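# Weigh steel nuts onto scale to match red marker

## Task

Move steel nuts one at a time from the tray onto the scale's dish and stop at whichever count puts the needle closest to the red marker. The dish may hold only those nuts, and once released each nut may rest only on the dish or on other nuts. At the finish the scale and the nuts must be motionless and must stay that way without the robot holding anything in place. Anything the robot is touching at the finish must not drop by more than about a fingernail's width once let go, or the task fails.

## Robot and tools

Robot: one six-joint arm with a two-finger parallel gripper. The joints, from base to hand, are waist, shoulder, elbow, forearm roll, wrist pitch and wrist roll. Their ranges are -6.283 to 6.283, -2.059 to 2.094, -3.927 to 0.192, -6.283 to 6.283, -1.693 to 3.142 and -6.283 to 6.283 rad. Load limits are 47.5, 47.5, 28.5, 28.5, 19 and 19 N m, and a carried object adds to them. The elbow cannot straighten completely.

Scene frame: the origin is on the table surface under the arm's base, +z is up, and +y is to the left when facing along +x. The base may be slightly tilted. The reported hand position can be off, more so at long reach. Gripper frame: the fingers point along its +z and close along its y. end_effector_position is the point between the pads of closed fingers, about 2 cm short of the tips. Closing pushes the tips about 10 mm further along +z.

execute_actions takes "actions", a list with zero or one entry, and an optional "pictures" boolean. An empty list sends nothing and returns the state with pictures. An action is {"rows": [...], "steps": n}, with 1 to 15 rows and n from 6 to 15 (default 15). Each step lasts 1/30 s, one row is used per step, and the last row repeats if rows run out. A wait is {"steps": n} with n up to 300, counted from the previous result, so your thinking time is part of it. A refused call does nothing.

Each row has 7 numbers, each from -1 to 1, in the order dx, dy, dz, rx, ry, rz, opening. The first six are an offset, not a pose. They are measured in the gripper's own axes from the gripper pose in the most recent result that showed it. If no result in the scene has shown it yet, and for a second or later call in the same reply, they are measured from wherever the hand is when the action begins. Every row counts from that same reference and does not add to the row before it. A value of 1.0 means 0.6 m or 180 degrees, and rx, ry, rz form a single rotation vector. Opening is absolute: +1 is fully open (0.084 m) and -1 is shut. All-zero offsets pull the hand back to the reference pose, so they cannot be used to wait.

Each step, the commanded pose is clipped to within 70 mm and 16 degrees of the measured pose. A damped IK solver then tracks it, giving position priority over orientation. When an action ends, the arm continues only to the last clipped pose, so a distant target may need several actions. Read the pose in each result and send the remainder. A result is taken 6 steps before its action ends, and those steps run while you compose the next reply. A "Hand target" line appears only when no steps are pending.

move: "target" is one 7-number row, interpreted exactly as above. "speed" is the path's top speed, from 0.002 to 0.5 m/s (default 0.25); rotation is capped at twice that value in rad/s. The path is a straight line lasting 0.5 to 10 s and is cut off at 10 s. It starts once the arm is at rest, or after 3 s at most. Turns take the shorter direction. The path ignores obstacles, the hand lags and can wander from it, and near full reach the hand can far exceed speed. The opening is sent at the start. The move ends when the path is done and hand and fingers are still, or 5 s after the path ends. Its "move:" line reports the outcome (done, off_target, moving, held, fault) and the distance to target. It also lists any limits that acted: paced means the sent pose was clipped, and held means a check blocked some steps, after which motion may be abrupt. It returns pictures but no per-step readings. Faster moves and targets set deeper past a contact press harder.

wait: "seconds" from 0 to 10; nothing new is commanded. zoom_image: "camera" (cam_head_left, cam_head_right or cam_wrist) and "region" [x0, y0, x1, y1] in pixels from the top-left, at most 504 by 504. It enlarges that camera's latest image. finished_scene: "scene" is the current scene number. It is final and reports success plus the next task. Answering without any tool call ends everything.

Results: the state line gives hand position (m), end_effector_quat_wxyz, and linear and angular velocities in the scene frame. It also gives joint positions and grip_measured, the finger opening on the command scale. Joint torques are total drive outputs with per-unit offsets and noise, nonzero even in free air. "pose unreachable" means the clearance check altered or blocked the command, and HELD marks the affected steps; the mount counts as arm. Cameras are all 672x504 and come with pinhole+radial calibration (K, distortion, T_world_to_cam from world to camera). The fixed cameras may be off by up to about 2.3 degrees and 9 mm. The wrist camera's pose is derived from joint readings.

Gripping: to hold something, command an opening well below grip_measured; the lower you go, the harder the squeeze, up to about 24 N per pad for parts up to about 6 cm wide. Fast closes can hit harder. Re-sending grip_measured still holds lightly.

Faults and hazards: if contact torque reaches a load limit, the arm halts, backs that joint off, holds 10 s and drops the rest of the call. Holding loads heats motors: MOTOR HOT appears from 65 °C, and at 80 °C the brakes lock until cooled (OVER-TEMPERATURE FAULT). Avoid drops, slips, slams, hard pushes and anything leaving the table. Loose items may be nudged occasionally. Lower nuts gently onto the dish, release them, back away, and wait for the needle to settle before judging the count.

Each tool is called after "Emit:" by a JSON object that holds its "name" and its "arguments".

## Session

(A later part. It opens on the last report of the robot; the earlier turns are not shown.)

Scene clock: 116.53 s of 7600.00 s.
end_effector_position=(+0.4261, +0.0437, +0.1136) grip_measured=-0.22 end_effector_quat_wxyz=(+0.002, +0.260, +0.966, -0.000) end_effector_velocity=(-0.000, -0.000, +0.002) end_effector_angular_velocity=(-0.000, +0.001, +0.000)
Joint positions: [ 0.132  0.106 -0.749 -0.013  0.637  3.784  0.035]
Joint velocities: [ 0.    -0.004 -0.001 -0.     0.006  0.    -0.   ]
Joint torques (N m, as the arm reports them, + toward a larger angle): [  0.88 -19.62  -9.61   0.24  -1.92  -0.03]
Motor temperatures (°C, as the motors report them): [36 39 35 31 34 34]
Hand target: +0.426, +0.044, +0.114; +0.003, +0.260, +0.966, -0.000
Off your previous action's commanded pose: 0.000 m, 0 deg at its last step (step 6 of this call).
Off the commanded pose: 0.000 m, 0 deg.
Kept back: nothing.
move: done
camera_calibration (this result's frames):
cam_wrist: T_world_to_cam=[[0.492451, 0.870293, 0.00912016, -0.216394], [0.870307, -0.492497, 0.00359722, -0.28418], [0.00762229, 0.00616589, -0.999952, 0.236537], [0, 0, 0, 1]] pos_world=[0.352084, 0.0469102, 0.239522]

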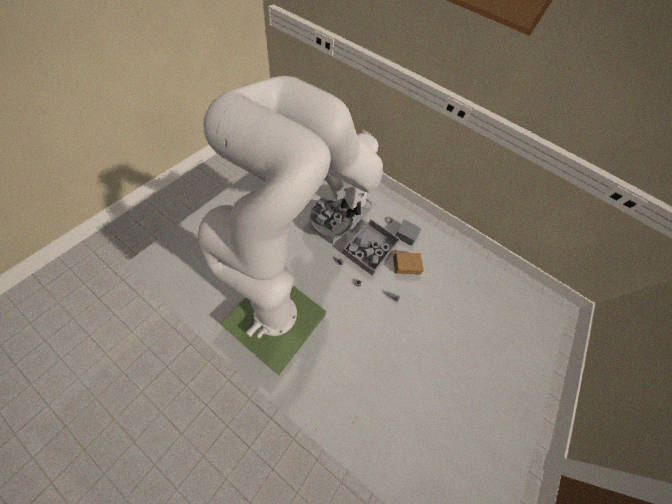

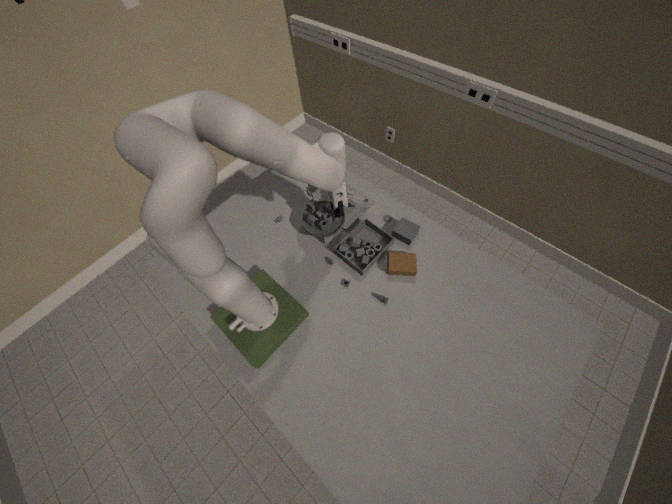

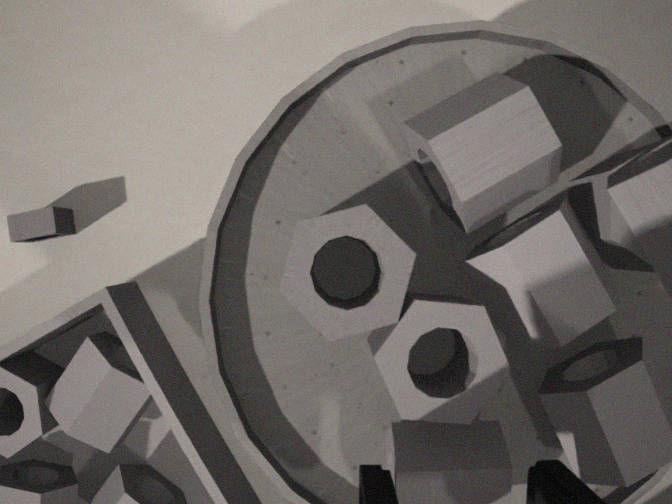

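Emit:
{"name": "move", "arguments": {"target": [-0.0535, -0.170, 0.008, 0, 0, -0.289, -0.095], "speed": 0.5}}

Emit:
{"name": "move", "arguments": {"target": [0, 0, 0.085, 0, 0, 0, -0.095], "speed": 0.2}}

Scene clock: 119.87 s of 7600.00 s.
end_effector_position=(+0.4022, -0.0601, +0.1086) grip_measured=-0.11 end_effector_quat_wxyz=(+0.002, -0.189, +0.982, -0.001) end_effector_velocity=(-0.001, -0.001, -0.001) end_effector_angular_velocity=(+0.007, +0.004, +0.009)
Joint positions: [-0.119  0.054 -0.665 -0.01   0.603  2.624  0.039]
Joint velocities: [-0.005  0.002 -0.     0.012  0.004 -0.023 -0.   ]
Joint torques (N m, as the arm reports them, + toward a larger angle): [  0.8  -18.52  -9.32   0.4   -1.99   0.  ]
Motor temperatures (°C, as the motors report them): [36 39 35 31 34 34]
Hand target: +0.402, -0.060, +0.109; +0.002, -0.190, +0.982, -0.001
Off the commanded pose: 0.001 m, 0 deg.
Kept back: nothing.
move: done
camera_calibration (this result's frames):
cam_wrist: T_world_to_cam=[[-0.382511, 0.923937, 0.00515215, 0.241285], [0.923951, 0.382504, 0.0023462, -0.28336], [0.000197022, 0.00565778, -0.999984, 0.235379], [0, 0, 0, 1]] pos_world=[0.354058, -0.115878, 0.234797]

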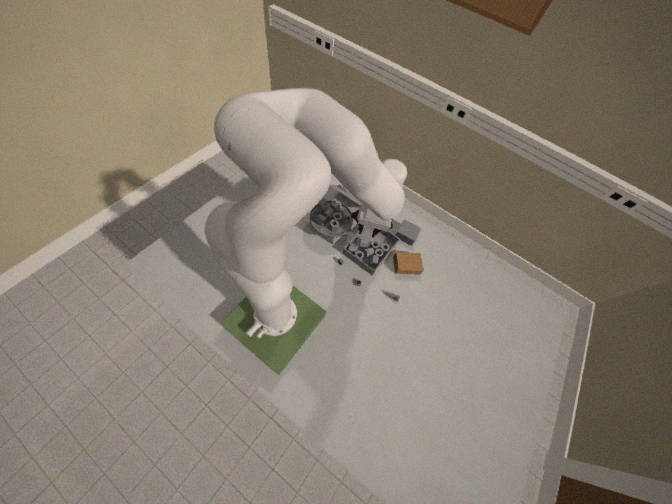

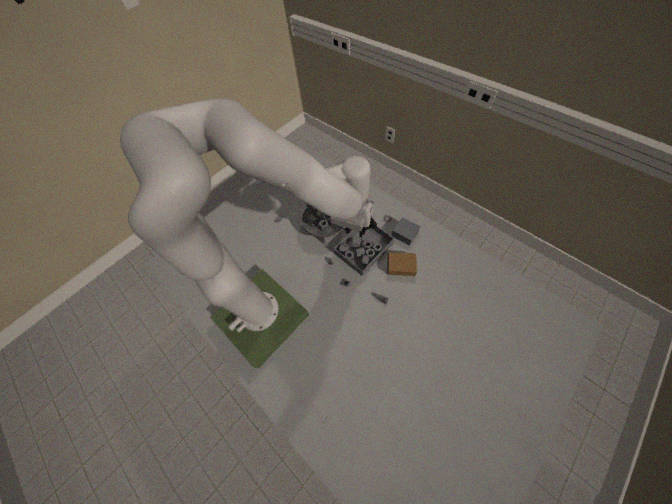

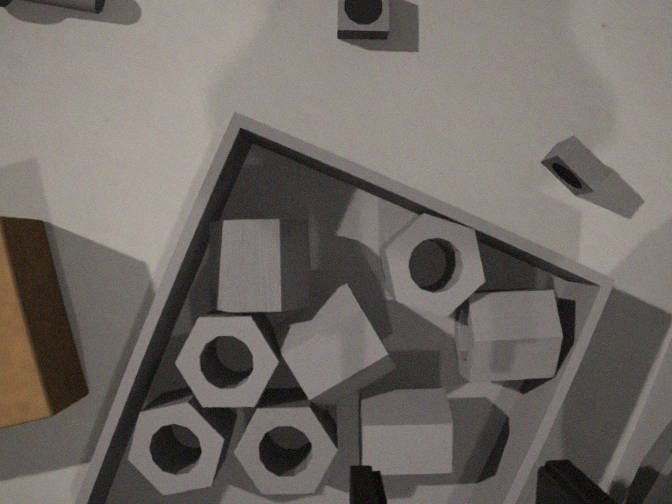

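Scene clock: 120.77 s of 7600.00 s.
end_effector_position=(+0.4027, -0.0600, +0.0581) grip_measured=-0.11 end_effector_quat_wxyz=(+0.002, -0.189, +0.982, -0.001) end_effector_velocity=(-0.000, -0.000, -0.002) end_effector_angular_velocity=(-0.000, +0.002, -0.001)
Joint positions: [-0.12   0.201 -0.655 -0.013  0.447  2.625  0.039]
Joint velocities: [-0.001  0.006 -0.001 -0.001 -0.004  0.001  0.   ]
Joint torques (N m, as the arm reports them, + toward a larger angle): [  1.08 -20.15  -8.11   0.5   -1.92  -0.04]
Motor temperatures (°C, as the motors report them): [36 39 35 31 34 34]
Hand target: +0.402, -0.060, +0.058; +0.002, -0.189, +0.982, -0.001
Off the commanded pose: 0.001 m, 0 deg.
Kept back: nothing.
move: done
camera_calibration (this result's frames):
cam_wrist: T_world_to_cam=[[-0.382679, 0.923868, 0.0050671, 0.241752], [0.923881, 0.382667, 0.00306719, -0.283704], [0.00089466, 0.00585515, -0.999982, 0.184572], [0, 0, 0, 1]] pos_world=[0.354457, -0.115864, 0.184214]

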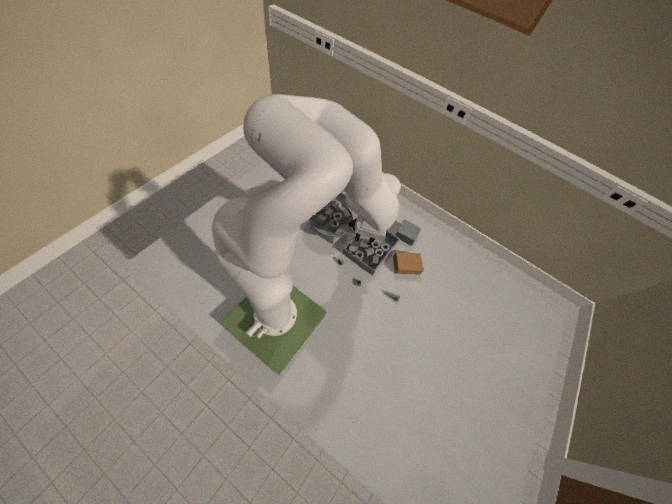

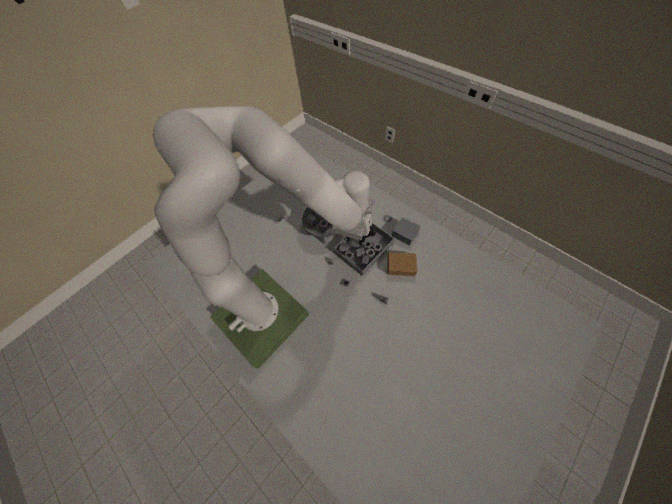

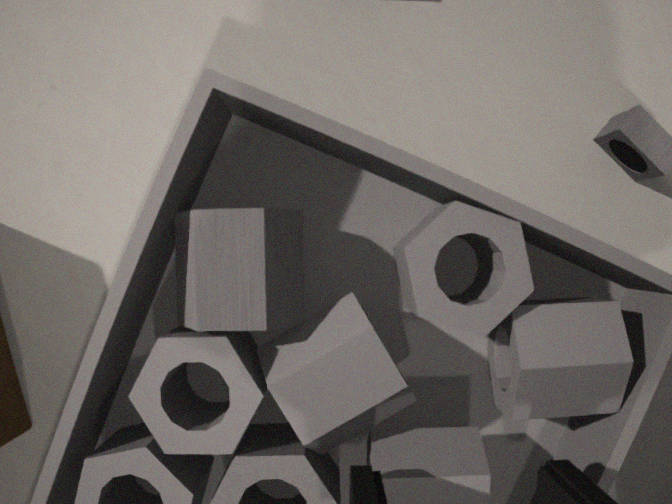

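Emit:
{"name": "execute_actions", "arguments": {"actions": []}}

Scene clock: 121.43 s of 7600.00 s.
end_effector_position=(+0.4025, -0.0600, +0.0577) grip_measured=-0.11 end_effector_quat_wxyz=(+0.002, -0.189, +0.982, -0.001) end_effector_velocity=(-0.000, -0.000, -0.000) end_effector_angular_velocity=(-0.000, +0.001, +0.000)
Joint positions: [-0.12   0.202 -0.655 -0.013  0.446  2.625  0.039]
Joint velocities: [-0.     0.    -0.    -0.001  0.    -0.    -0.   ]
Joint torques (N m, as the arm reports them, + toward a larger angle): [  1.17 -19.75  -8.3    0.71  -1.85   0.  ]
Motor temperatures (°C, as the motors report them): [36 39 35 31 34 34]
Hand target: +0.402, -0.060, +0.058; +0.002, -0.189, +0.982, -0.001
Off the commanded pose: 0.000 m, 0 deg.
Kept back: nothing.
Steps of this call (steps 1 to 20: nothing new was sent). Readings (end_effector_position):
1: (+0.4026, -0.0600, +0.0580)
2: (+0.4026, -0.0600, +0.0580)
4: (+0.4026, -0.0600, +0.0579)
8: (+0.4025, -0.0600, +0.0578)
20: the state above
camera_calibration (this result's frames):
cam_wrist: T_world_to_cam=[[-0.382669, 0.92387, 0.00539871, 0.241632], [0.923885, 0.382661, 0.00250861, -0.283502], [0.000251752, 0.00594775, -0.999982, 0.18444], [0, 0, 0, 1]] pos_world=[0.354342, -0.115848, 0.183844]

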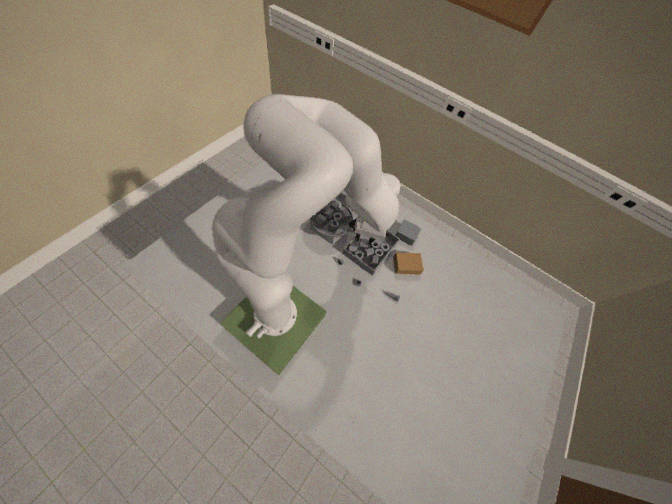

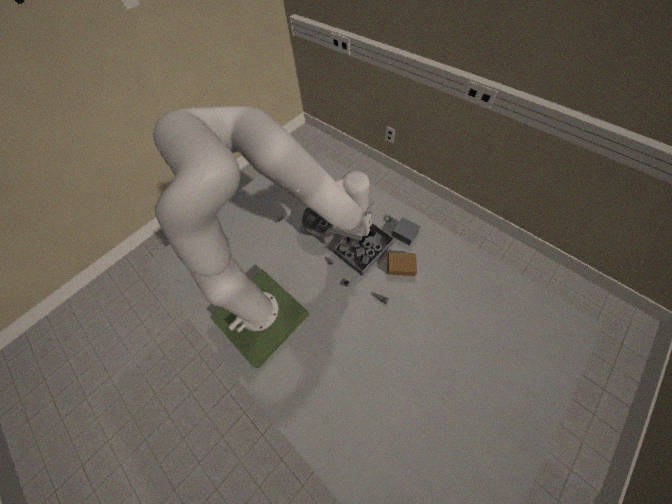

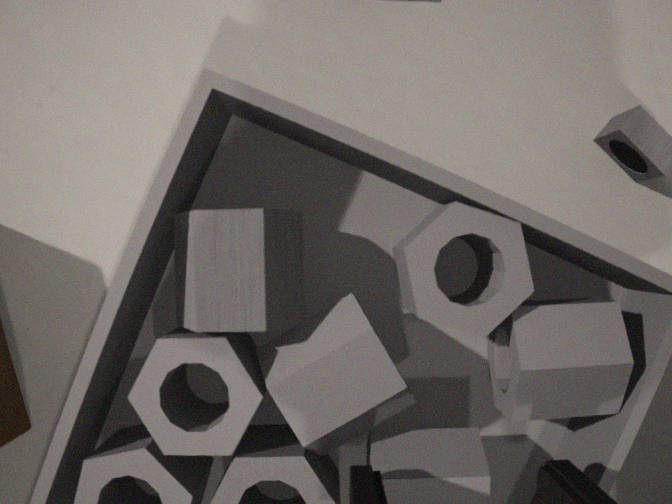

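Emit:
{"name": "move", "arguments": {"target": [0,-0.0045,0.0165,0,0,0,-0.095], "speed": 0.03}}

Scene clock: 122.50 s of 7600.00 s.
end_effector_position=(+0.4034, -0.0624, +0.0479) grip_measured=-0.11 end_effector_quat_wxyz=(+0.002, -0.189, +0.982, -0.001) end_effector_velocity=(+0.002, -0.001, -0.001) end_effector_angular_velocity=(-0.001, -0.003, -0.001)
Joint positions: [-0.126  0.235 -0.661 -0.013  0.419  2.62   0.039]
Joint velocities: [-0.001  0.005 -0.004 -0.    -0.005 -0.001 -0.   ]
Joint torques (N m, as the arm reports them, + toward a larger angle): [  0.6  -20.36  -7.89   0.38  -2.08   0.  ]
Motor temperatures (°C, as the motors report them): [36 39 35 31 34 34]
Hand target: +0.404, -0.063, +0.048; +0.002, -0.189, +0.982, -0.001
Off the commanded pose: 0.000 m, 0 deg.
Kept back: nothing.
move: done
camera_calibration (this result's frames):
cam_wrist: T_world_to_cam=[[-0.382778, 0.923823, 0.00557179, 0.2443], [0.92384, 0.382771, 0.0023686, -0.283416], [0.0000554498, 0.00605409, -0.999982, 0.174763], [0, 0, 0, 1]] pos_world=[0.355334, -0.118265, 0.17407]

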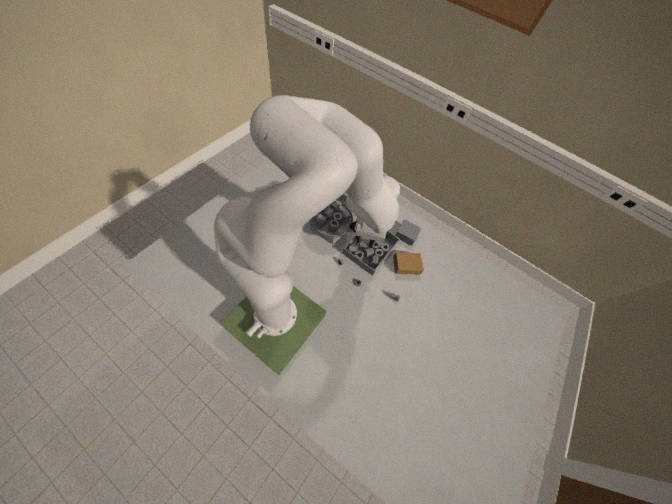

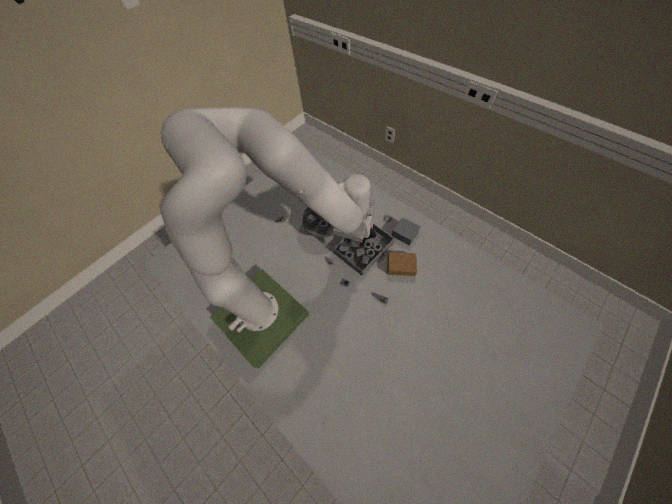

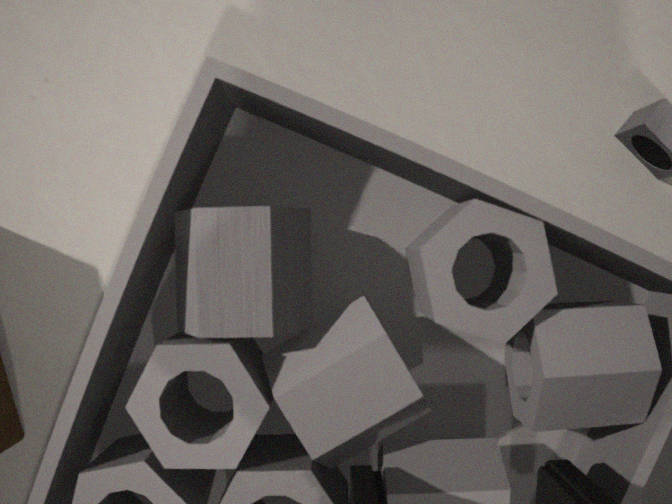

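Finger looks aligned with the gap. Descend slowly.

Emit:
{"name": "move", "arguments": {"target": [0,0,0.012,0,0,0,-0.095], "speed": 0.012}}

Scene clock: 123.53 s of 7600.00 s.
end_effector_position=(+0.4054, -0.0627, +0.0427) grip_measured=-0.11 end_effector_quat_wxyz=(+0.005, -0.189, +0.982, -0.002) end_effector_velocity=(-0.000, +0.000, -0.002) end_effector_angular_velocity=(-0.000, +0.001, +0.002)
Joint positions: [-0.126  0.255 -0.665 -0.014  0.398  2.621  0.039]
Joint velocities: [ 0.001  0.008 -0.001 -0.001 -0.006  0.    -0.   ]
Joint torques (N m, as the arm reports them, + toward a larger angle): [ -0.66 -11.04  -5.94   0.64  -2.17  -0.31]
Motor temperatures (°C, as the motors report them): [36 39 35 31 34 34]
Hand target: +0.403, -0.062, +0.041; +0.002, -0.189, +0.982, -0.001
Off the commanded pose: 0.003 m, 0 deg.
Kept back: nothing.
move: done
camera_calibration (this result's frames):
cam_wrist: T_world_to_cam=[[-0.382828, 0.923815, 0.00282704, 0.245462], [0.923804, 0.382802, 0.00696235, -0.285341], [0.00534973, 0.00527701, -0.999972, 0.167348], [0, 0, 0, 1]] pos_world=[0.356674, -0.118415, 0.168636]

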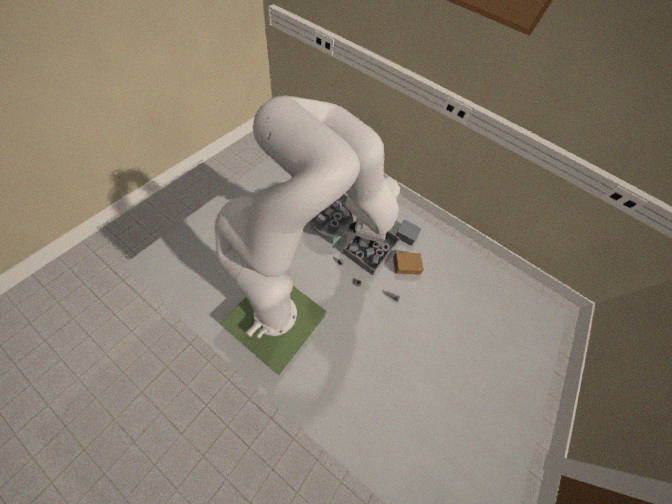

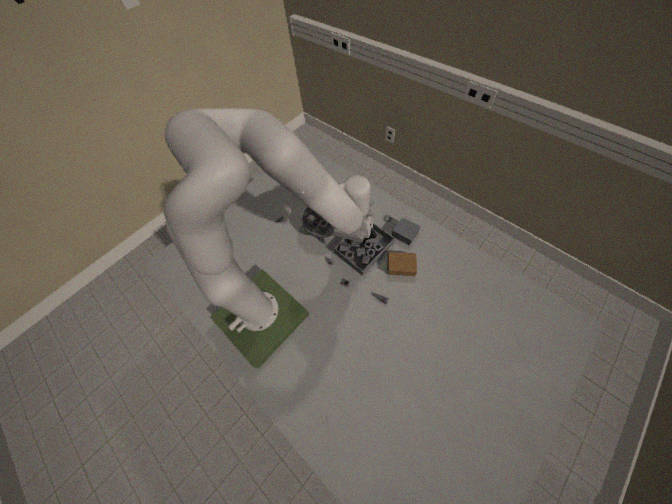

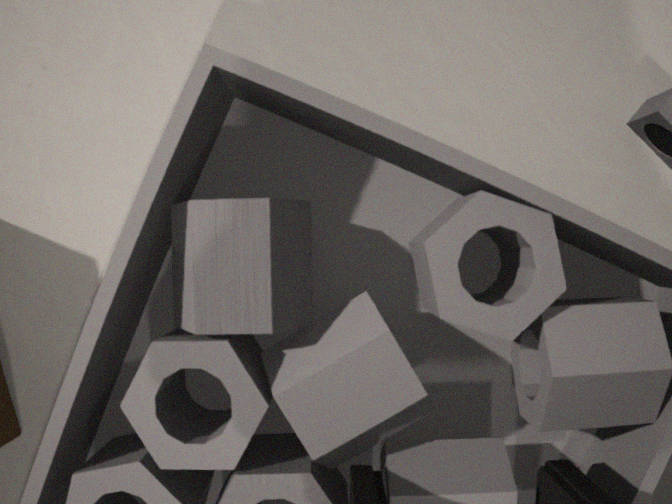

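Emit:
{"name": "execute_actions", "arguments": {"actions": [{"rows":[[0.003,0.0015,-0.003,0,0,0,-0.11],[0.003,0.0015,-0.004,0,0,0,-0.11],[0.003,0.0015,-0.004,0,0,0,-0.11],[0.003,0.0015,-0.004,0,0,0,-0.15],[0.003,0.0015,-0.004,0,0,0,-0.2],[0.003,0.0015,-0.004,0,0,0,-0.25],[0.003,0.0015,-0.004,0,0,0,-0.3],[0.003,0.0015,-0.004,0,0,0,-0.35],[0.003,0.0015,-0.004,0,0,0,-0.4],[0.003,0.0015,-0.004,0,0,0,-0.45]],"steps":15}]}}

Emit:
{"name": "execute_actions", "arguments": {"actions": []}}

Scene clock: 124.07 s of 7600.00 s.
end_effector_position=(+0.4027, -0.0626, +0.0437) grip_measured=-0.33 end_effector_quat_wxyz=(+0.004, -0.189, +0.982, -0.001) end_effector_velocity=(-0.004, +0.003, +0.003) end_effector_angular_velocity=(+0.000, +0.003, +0.005)
Joint positions: [-0.127  0.246 -0.657 -0.014  0.401  2.62   0.029]
Joint velocities: [ 0.005 -0.018  0.013  0.     0.008  0.    -0.012]
Joint torques (N m, as the arm reports them, + toward a larger angle): [  0.39 -15.49  -5.44   0.32   0.34  -0.02]
Motor temperatures (°C, as the motors report them): [36 39 35 31 34 34]
Steps of this call (steps 1 to 7: nothing new was sent; steps 8 to 16: the first 9 steps of this action). Readings (end_effector_position):
8: (+0.4051, -0.0626, +0.0422)
9: (+0.4049, -0.0626, +0.0425)
11: (+0.4042, -0.0627, +0.0432)
15: (+0.4030, -0.0627, +0.0437)
16: the state above

Scene clock: 124.27 s of 7600.00 s.
end_effector_position=(+0.4021, -0.0623, +0.0439) grip_measured=-0.34 end_effector_quat_wxyz=(+0.003, -0.189, +0.982, -0.001) end_effector_velocity=(-0.001, +0.000, +0.001) end_effector_angular_velocity=(+0.000, +0.001, -0.001)
Joint positions: [-0.126  0.244 -0.656 -0.014  0.403  2.62   0.029]
Joint velocities: [-0.    -0.006  0.002  0.     0.005  0.001  0.   ]
Joint torques (N m, as the arm reports them, + toward a larger angle): [  0.55 -17.61  -6.19   0.67  -0.72   0.05]
Motor temperatures (°C, as the motors report them): [36 39 35 31 34 34]
Hand target: +0.403, -0.062, +0.045; +0.005, -0.189, +0.982, -0.002
Off the commanded pose: 0.002 m, 0 deg.
Kept back: nothing.
Steps of this call (steps 1 to 6: the last 6 steps of your previous action). Readings (end_effector_position):
1: (+0.4026, -0.0625, +0.0437)
2: (+0.4024, -0.0624, +0.0438)
4: (+0.4022, -0.0624, +0.0438)
6: the state above
camera_calibration (this result's frames):
cam_wrist: T_world_to_cam=[[-0.382814, 0.923814, 0.00464106, 0.243789], [0.923824, 0.382798, 0.00396356, -0.282315], [0.00188501, 0.00580483, -0.999981, 0.170005], [0, 0, 0, 1]] pos_world=[0.353814, -0.118133, 0.169989]

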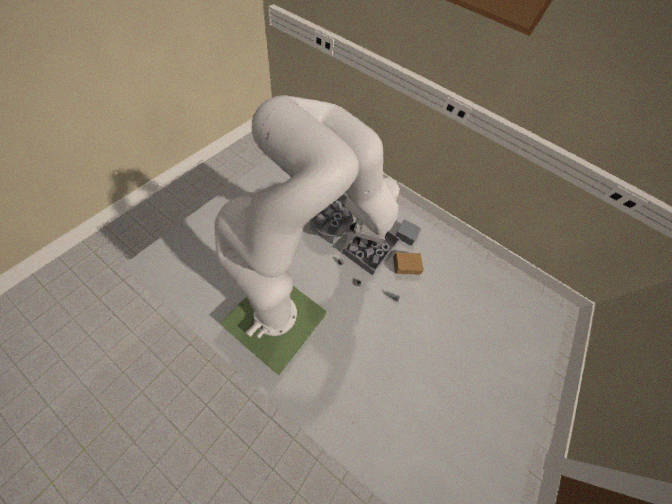

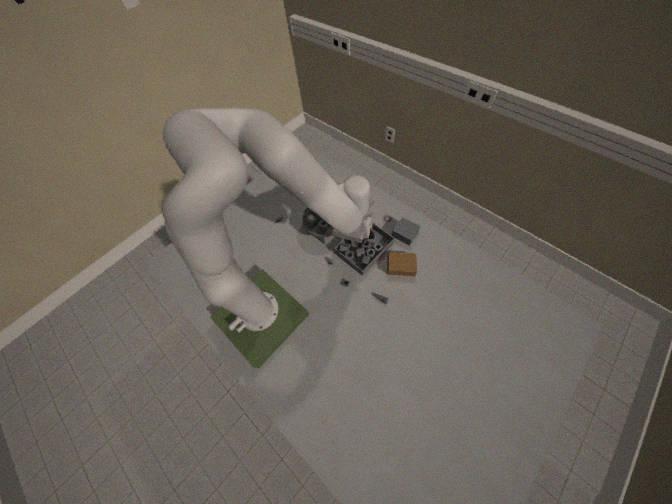

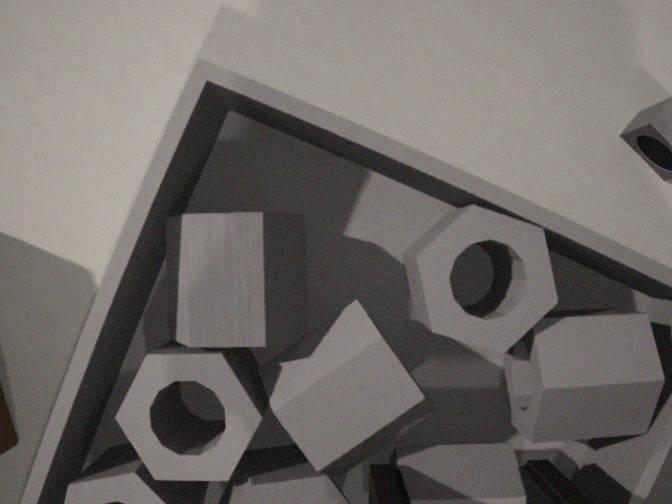

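Emit:
{"name": "execute_actions", "arguments": {"actions": [{"rows":[[0,0,0,0,0,0,-0.27],[0,0,0,0,0,0,-0.27],[0,0,0,0,0,0,-0.27],[0,0,0.001,0,0,0,-0.27],[0,0,0.002,0,0,0,-0.27],[0,0,0.003,0,0,0,-0.27],[0,0,0.004,0,0,0,-0.27],[0,0,0.005,0,0,0,-0.27],[0,0,0.006,0,0,0,-0.27],[0,0,0.007,0,0,0,-0.27]],"steps":15}]}}

Emit:
{"name": "execute_actions", "arguments": {"actions": [{"steps":8}]}}

Scene clock: 124.77 s of 7600.00 s.
end_effector_position=(+0.4034, -0.0625, +0.0433) grip_measured=-0.29 end_effector_quat_wxyz=(+0.005, -0.190, +0.982, -0.002) end_effector_velocity=(+0.011, -0.002, -0.007) end_effector_angular_velocity=(-0.005, -0.028, +0.002)
Joint positions: [-0.126  0.248 -0.658 -0.014  0.397  2.62   0.032]
Joint velocities: [-0.     0.038 -0.017 -0.003 -0.049  0.     0.   ]
Joint torques (N m, as the arm reports them, + toward a larger angle): [  0.44 -14.42  -5.43   0.48  -0.33  -0.03]
Motor temperatures (°C, as the motors report them): [36 39 35 31 34 34]
Steps of this call (steps 1 to 6: nothing new was sent; steps 7 to 15: the first 9 steps of this action). Readings (end_effector_position):
7: (+0.4023, -0.0624, +0.0442)
8: (+0.4023, -0.0624, +0.0442)
10: (+0.4023, -0.0624, +0.0441)
14: (+0.4030, -0.0624, +0.0435)
15: the state above

Scene clock: 125.03 s of 7600.00 s.
end_effector_position=(+0.4046, -0.0625, +0.0421) grip_measured=-0.29 end_effector_quat_wxyz=(+0.006, -0.190, +0.982, -0.002) end_effector_velocity=(-0.001, +0.000, -0.003) end_effector_angular_velocity=(+0.001, +0.003, -0.000)
Joint positions: [-0.126  0.254 -0.659 -0.014  0.39   2.62   0.032]
Joint velocities: [ 0.     0.006  0.001  0.001 -0.004 -0.    -0.   ]
Joint torques (N m, as the arm reports them, + toward a larger angle): [-0.62 -7.91 -3.09  0.68  0.43 -0.02]
Motor temperatures (°C, as the motors report them): [36 39 35 31 34 34]
Hand target: +0.402, -0.062, +0.040; +0.003, -0.189, +0.982, -0.001
Off the commanded pose: 0.003 m, 0 deg.
Kept back: nothing.
Steps of this call (steps 1 to 6: the last 6 steps of your previous action; steps 7 to 8: nothing new was sent). Readings (end_effector_position):
1: (+0.4038, -0.0625, +0.0431)
2: (+0.4041, -0.0625, +0.0428)
4: (+0.4045, -0.0625, +0.0425)
8: the state above

Emit:
{"name": "execute_actions", "arguments": {"actions": [{"rows":[[0.003,0.001,-0.003,0,0,0,-0.27],[0.003,0.001,-0.0045,0,0,0,-0.27],[0.003,0.001,-0.0045,0,0,0,-0.27],[0.003,0.001,-0.0045,0,0,0,-0.27],[0.003,0.001,-0.0045,0,0,0,-0.32],[0.003,0.001,-0.0045,0,0,0,-0.38],[0.003,0.001,-0.0045,0,0,0,-0.45],[0.003,0.001,-0.0045,0,0,0,-0.5]],"steps":12}]}}

Emit:
{"name": "move", "arguments": {"target": [-0.060,-0.036,-0.002,0,0,0,-0.5], "speed": 0.05}}

Scene clock: 125.73 s of 7600.00 s.
end_effector_position=(+0.4011, -0.0624, +0.0423) grip_measured=-0.33 end_effector_quat_wxyz=(+0.004, -0.190, +0.982, -0.001) end_effector_velocity=(-0.008, +0.001, +0.003) end_effector_angular_velocity=(+0.002, +0.011, +0.001)
Joint positions: [-0.127  0.247 -0.651 -0.014  0.394  2.619  0.03 ]
Joint velocities: [-0.    -0.027  0.021  0.002  0.016 -0.003 -0.02 ]
Joint torques (N m, as the arm reports them, + toward a larger angle): [ -1.01 -10.1   -2.62   0.39   1.56   0.14]
Motor temperatures (°C, as the motors report them): [36 39 35 31 34 34]
Steps of this call (steps 1 to 15: nothing new was sent; steps 16 to 21: the first 6 steps of this action). Readings (end_effector_position):
16: (+0.4036, -0.0625, +0.0412)
17: (+0.4034, -0.0625, +0.0415)
19: (+0.4020, -0.0625, +0.0420)
21: the state above

Scene clock: 127.30 s of 7600.00 s.
end_effector_position=(+0.4416, -0.0692, +0.0439) grip_measured=-0.33 end_effector_quat_wxyz=(+0.003, -0.189, +0.982, -0.001) end_effector_velocity=(+0.004, -0.001, +0.004) end_effector_angular_velocity=(-0.002, -0.011, +0.002)
Joint positions: [-0.128  0.338 -0.807 -0.012  0.461  2.617  0.029]
Joint velocities: [ 0.001 -0.006 -0.005 -0.002  0.     0.     0.   ]
Joint torques (N m, as the arm reports them, + toward a larger angle): [  0.94 -23.24  -8.57   0.48  -2.05   0.11]
Motor temperatures (°C, as the motors report them): [36 39 35 31 34 34]
Hand target: +0.442, -0.069, +0.044; +0.003, -0.190, +0.982, -0.001
Off your previous action's commanded pose: 0.003 m, 0 deg at its last step (step 6 of this call).
Off the commanded pose: 0.001 m, 0 deg.
Kept back: nothing.
move: done
camera_calibration (this result's frames):
cam_wrist: T_world_to_cam=[[-0.382796, 0.923821, 0.00465524, 0.265259], [0.923831, 0.382781, 0.0037442, -0.316094], [0.00167703, 0.00573392, -0.999982, 0.17003], [0, 0, 0, 1]] pos_world=[0.393272, -0.125032, 0.169976]

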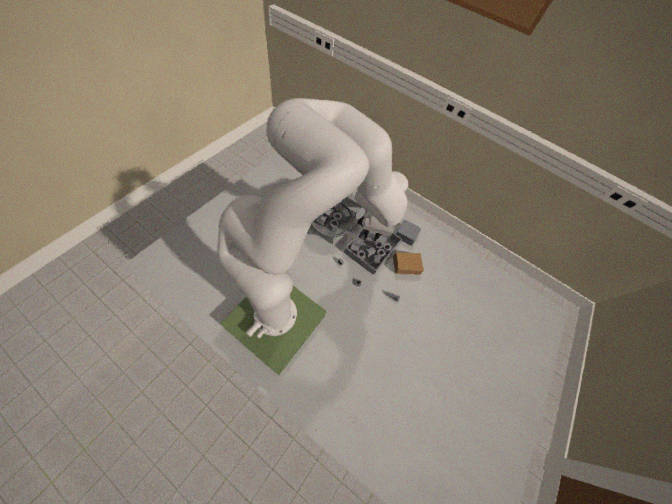

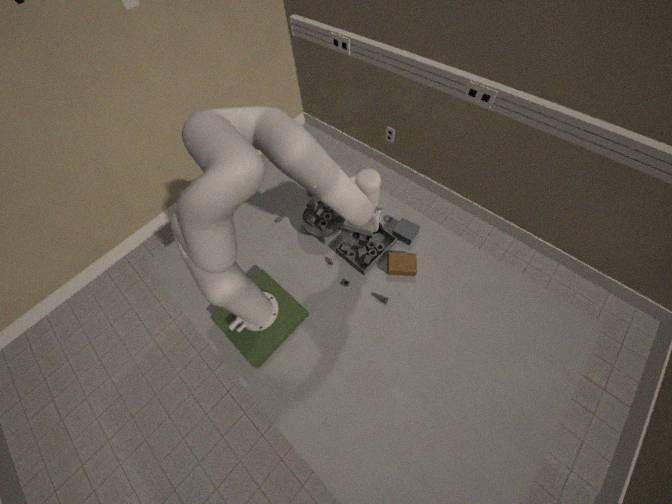

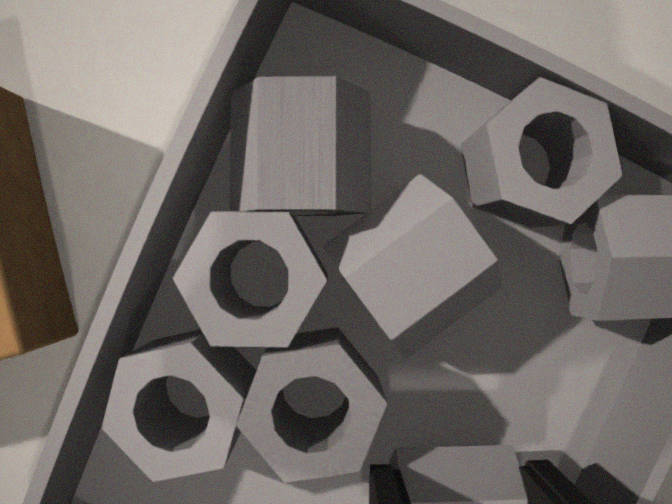

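Emit:
{"name": "execute_actions", "arguments": {"actions": [{"rows":[[0,0,0,0,0,0,-0.28],[0,0,0,0,0,0,-0.28],[0,0,0.001,0,0,0,-0.28],[0,0,0.002,0,0,0,-0.28],[0,0,0.003,0,0,0,-0.28],[0,0,0.004,0,0,0,-0.28],[0,0,0.005,0,0,0,-0.28],[0,0,0.006,0,0,0,-0.28],[0,0,0.007,0,0,0,-0.28],[0,0,0.007,0,0,0,-0.28],[0,0,0.007,0,0,0,-0.28],[0,0,0.007,0,0,0,-0.28],[0,0,0.007,0,0,0,-0.4],[0,0,0.007,0,0,0,-0.5],[0,0,0.007,0,0,0,-0.6]],"steps":15}]}}

Emit:
{"name": "execute_actions", "arguments": {"actions": [{"steps":10}]}}

Scene clock: 128.43 s of 7600.00 s.
end_effector_position=(+0.4418, -0.0693, +0.0420) grip_measured=-0.30 end_effector_quat_wxyz=(+0.003, -0.189, +0.982, -0.001) end_effector_velocity=(-0.003, +0.000, -0.019) end_effector_angular_velocity=(+0.001, +0.008, -0.001)
Joint positions: [-0.128  0.343 -0.808 -0.012  0.455  2.617  0.031]
Joint velocities: [-0.001  0.048  0.001 -0.001 -0.041  0.     0.   ]
Joint torques (N m, as the arm reports them, + toward a larger angle): [  1.16 -22.43  -8.21   0.35  -1.75   0.02]
Motor temperatures (°C, as the motors report them): [36 39 35 31 34 34]
Steps of this call (steps 1 to 25: nothing new was sent; steps 26 to 34: the first 9 steps of this action). Readings (end_effector_position):
26: (+0.4420, -0.0692, +0.0444)
27: (+0.4420, -0.0692, +0.0444)
29: (+0.4419, -0.0692, +0.0441)
33: (+0.4419, -0.0693, +0.0426)
34: the state above

Scene clock: 128.77 s of 7600.00 s.
end_effector_position=(+0.4417, -0.0692, +0.0401) grip_measured=-0.33 end_effector_quat_wxyz=(+0.003, -0.189, +0.982, -0.001) end_effector_velocity=(+0.000, -0.000, -0.001) end_effector_angular_velocity=(+0.000, +0.000, -0.000)
Joint positions: [-0.128  0.349 -0.808 -0.013  0.451  2.617  0.03 ]
Joint velocities: [-0.     0.003 -0.001  0.    -0.002  0.     0.   ]
Joint torques (N m, as the arm reports them, + toward a larger angle): [  0.55 -20.29  -8.6    0.31  -2.8    0.05]
Motor temperatures (°C, as the motors report them): [36 39 35 31 34 34]
Hand target: +0.442, -0.069, +0.040; +0.003, -0.189, +0.982, -0.001
Off the commanded pose: 0.000 m, 0 deg.
Kept back: nothing.
Steps of this call (steps 1 to 6: the last 6 steps of your previous action; steps 7 to 10: nothing new was sent). Readings (end_effector_position):
1: (+0.4417, -0.0692, +0.0414)
2: (+0.4416, -0.0692, +0.0408)
4: (+0.4415, -0.0692, +0.0401)
8: (+0.4417, -0.0692, +0.0401)
10: the state above

Emit:
{"name": "move", "arguments": {"target": [0,0,-0.13,0,0,0,-0.6], "speed": 0.2}}

Emit:
{"name": "move", "arguments": {"target": [-0.0402,0.2428,-0.037,0,0,0,-0.6], "speed": 0.22}}

Scene clock: 130.47 s of 7600.00 s.
end_effector_position=(+0.4408, -0.0692, +0.1174) grip_measured=-0.33 end_effector_quat_wxyz=(+0.002, -0.189, +0.982, -0.001) end_effector_velocity=(+0.002, -0.000, +0.005) end_effector_angular_velocity=(-0.000, -0.007, -0.000)
Joint positions: [-0.126  0.146 -0.817 -0.01   0.664  2.615  0.03 ]
Joint velocities: [ 0.001 -0.008 -0.004  0.001  0.006 -0.    -0.   ]
Joint torques (N m, as the arm reports them, + toward a larger angle): [  0.98 -21.56  -9.86   0.42  -1.92  -0.03]
Motor temperatures (°C, as the motors report them): [36 39 35 31 34 34]
Hand target: +0.441, -0.069, +0.118; +0.003, -0.189, +0.982, -0.001
Off the commanded pose: 0.001 m, 0 deg.
Kept back: nothing.
move: done
camera_calibration (this result's frames):
cam_wrist: T_world_to_cam=[[-0.382624, 0.923892, 0.00476134, 0.264553], [0.923904, 0.382614, 0.00286057, -0.315607], [0.000821105, 0.00549354, -0.999985, 0.243892], [0, 0, 0, 1]] pos_world=[0.392614, -0.125002, 0.243531]

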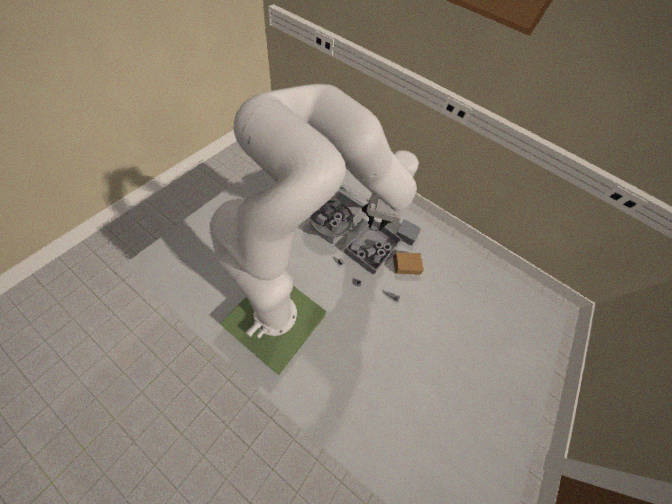

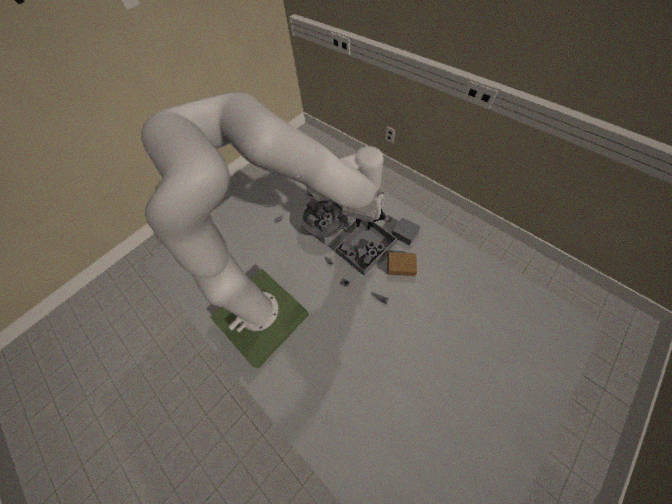

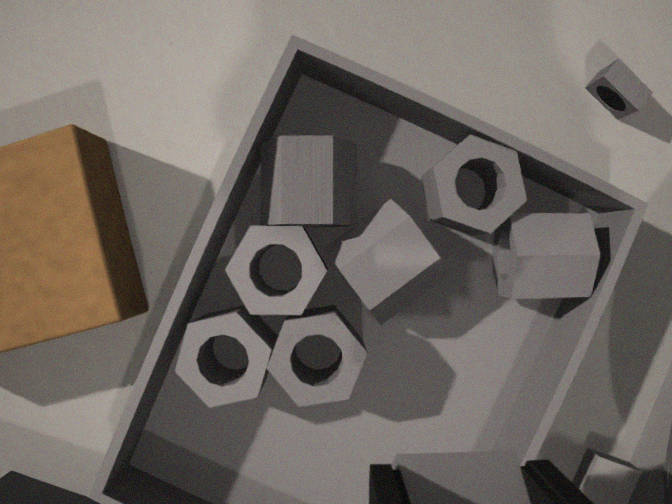

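Scene clock: 131.70 s of 7600.00 s.
end_effector_position=(+0.4095, +0.0743, +0.1391) grip_measured=-0.33 end_effector_quat_wxyz=(+0.002, -0.189, +0.982, -0.002) end_effector_velocity=(-0.000, +0.003, +0.000) end_effector_angular_velocity=(-0.001, +0.001, +0.000)
Joint positions: [ 0.211  0.011 -0.721 -0.014  0.705  2.956  0.03 ]
Joint velocities: [ 0.007  0.001 -0.001 -0.002  0.001  0.008 -0.   ]
Joint torques (N m, as the arm reports them, + toward a larger angle): [  0.57 -18.71 -10.47   0.51  -2.08  -0.19]
Motor temperatures (°C, as the motors report them): [36 39 35 31 34 34]
Hand target: +0.409, +0.075, +0.139; +0.003, -0.189, +0.982, -0.002
Off the commanded pose: 0.001 m, 0 deg.
Kept back: nothing.
move: done
camera_calibration (this result's frames):
cam_wrist: T_world_to_cam=[[-0.382205, 0.92407, 0.00361308, 0.119811], [0.924077, 0.382198, 0.00266664, -0.341681], [0.00108325, 0.00435797, -0.99999, 0.26484], [0, 0, 0, 1]] pos_world=[0.361245, 0.018722, 0.265316]

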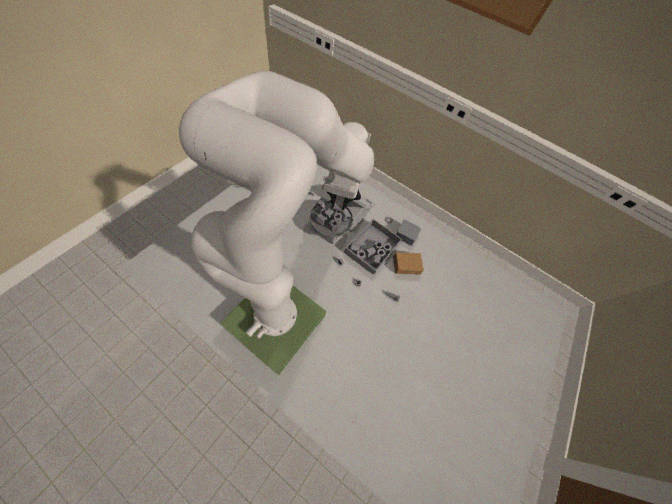

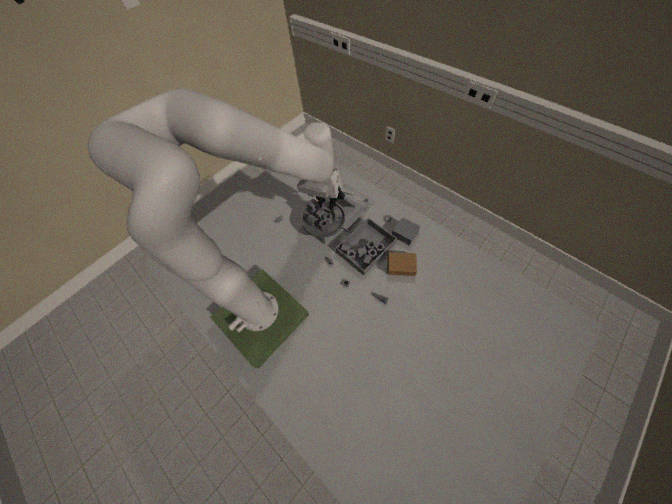

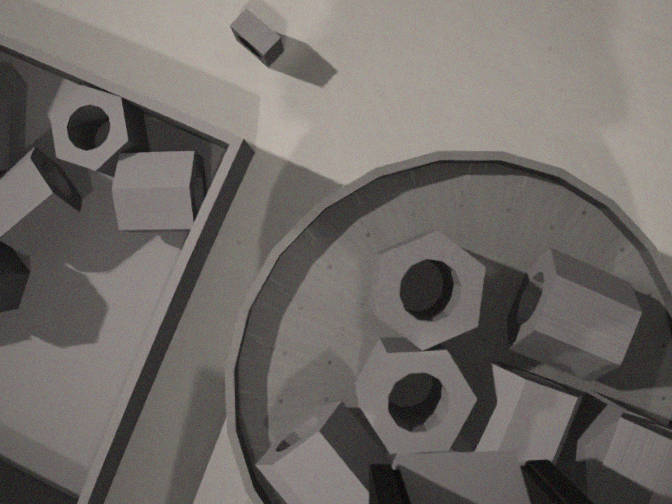

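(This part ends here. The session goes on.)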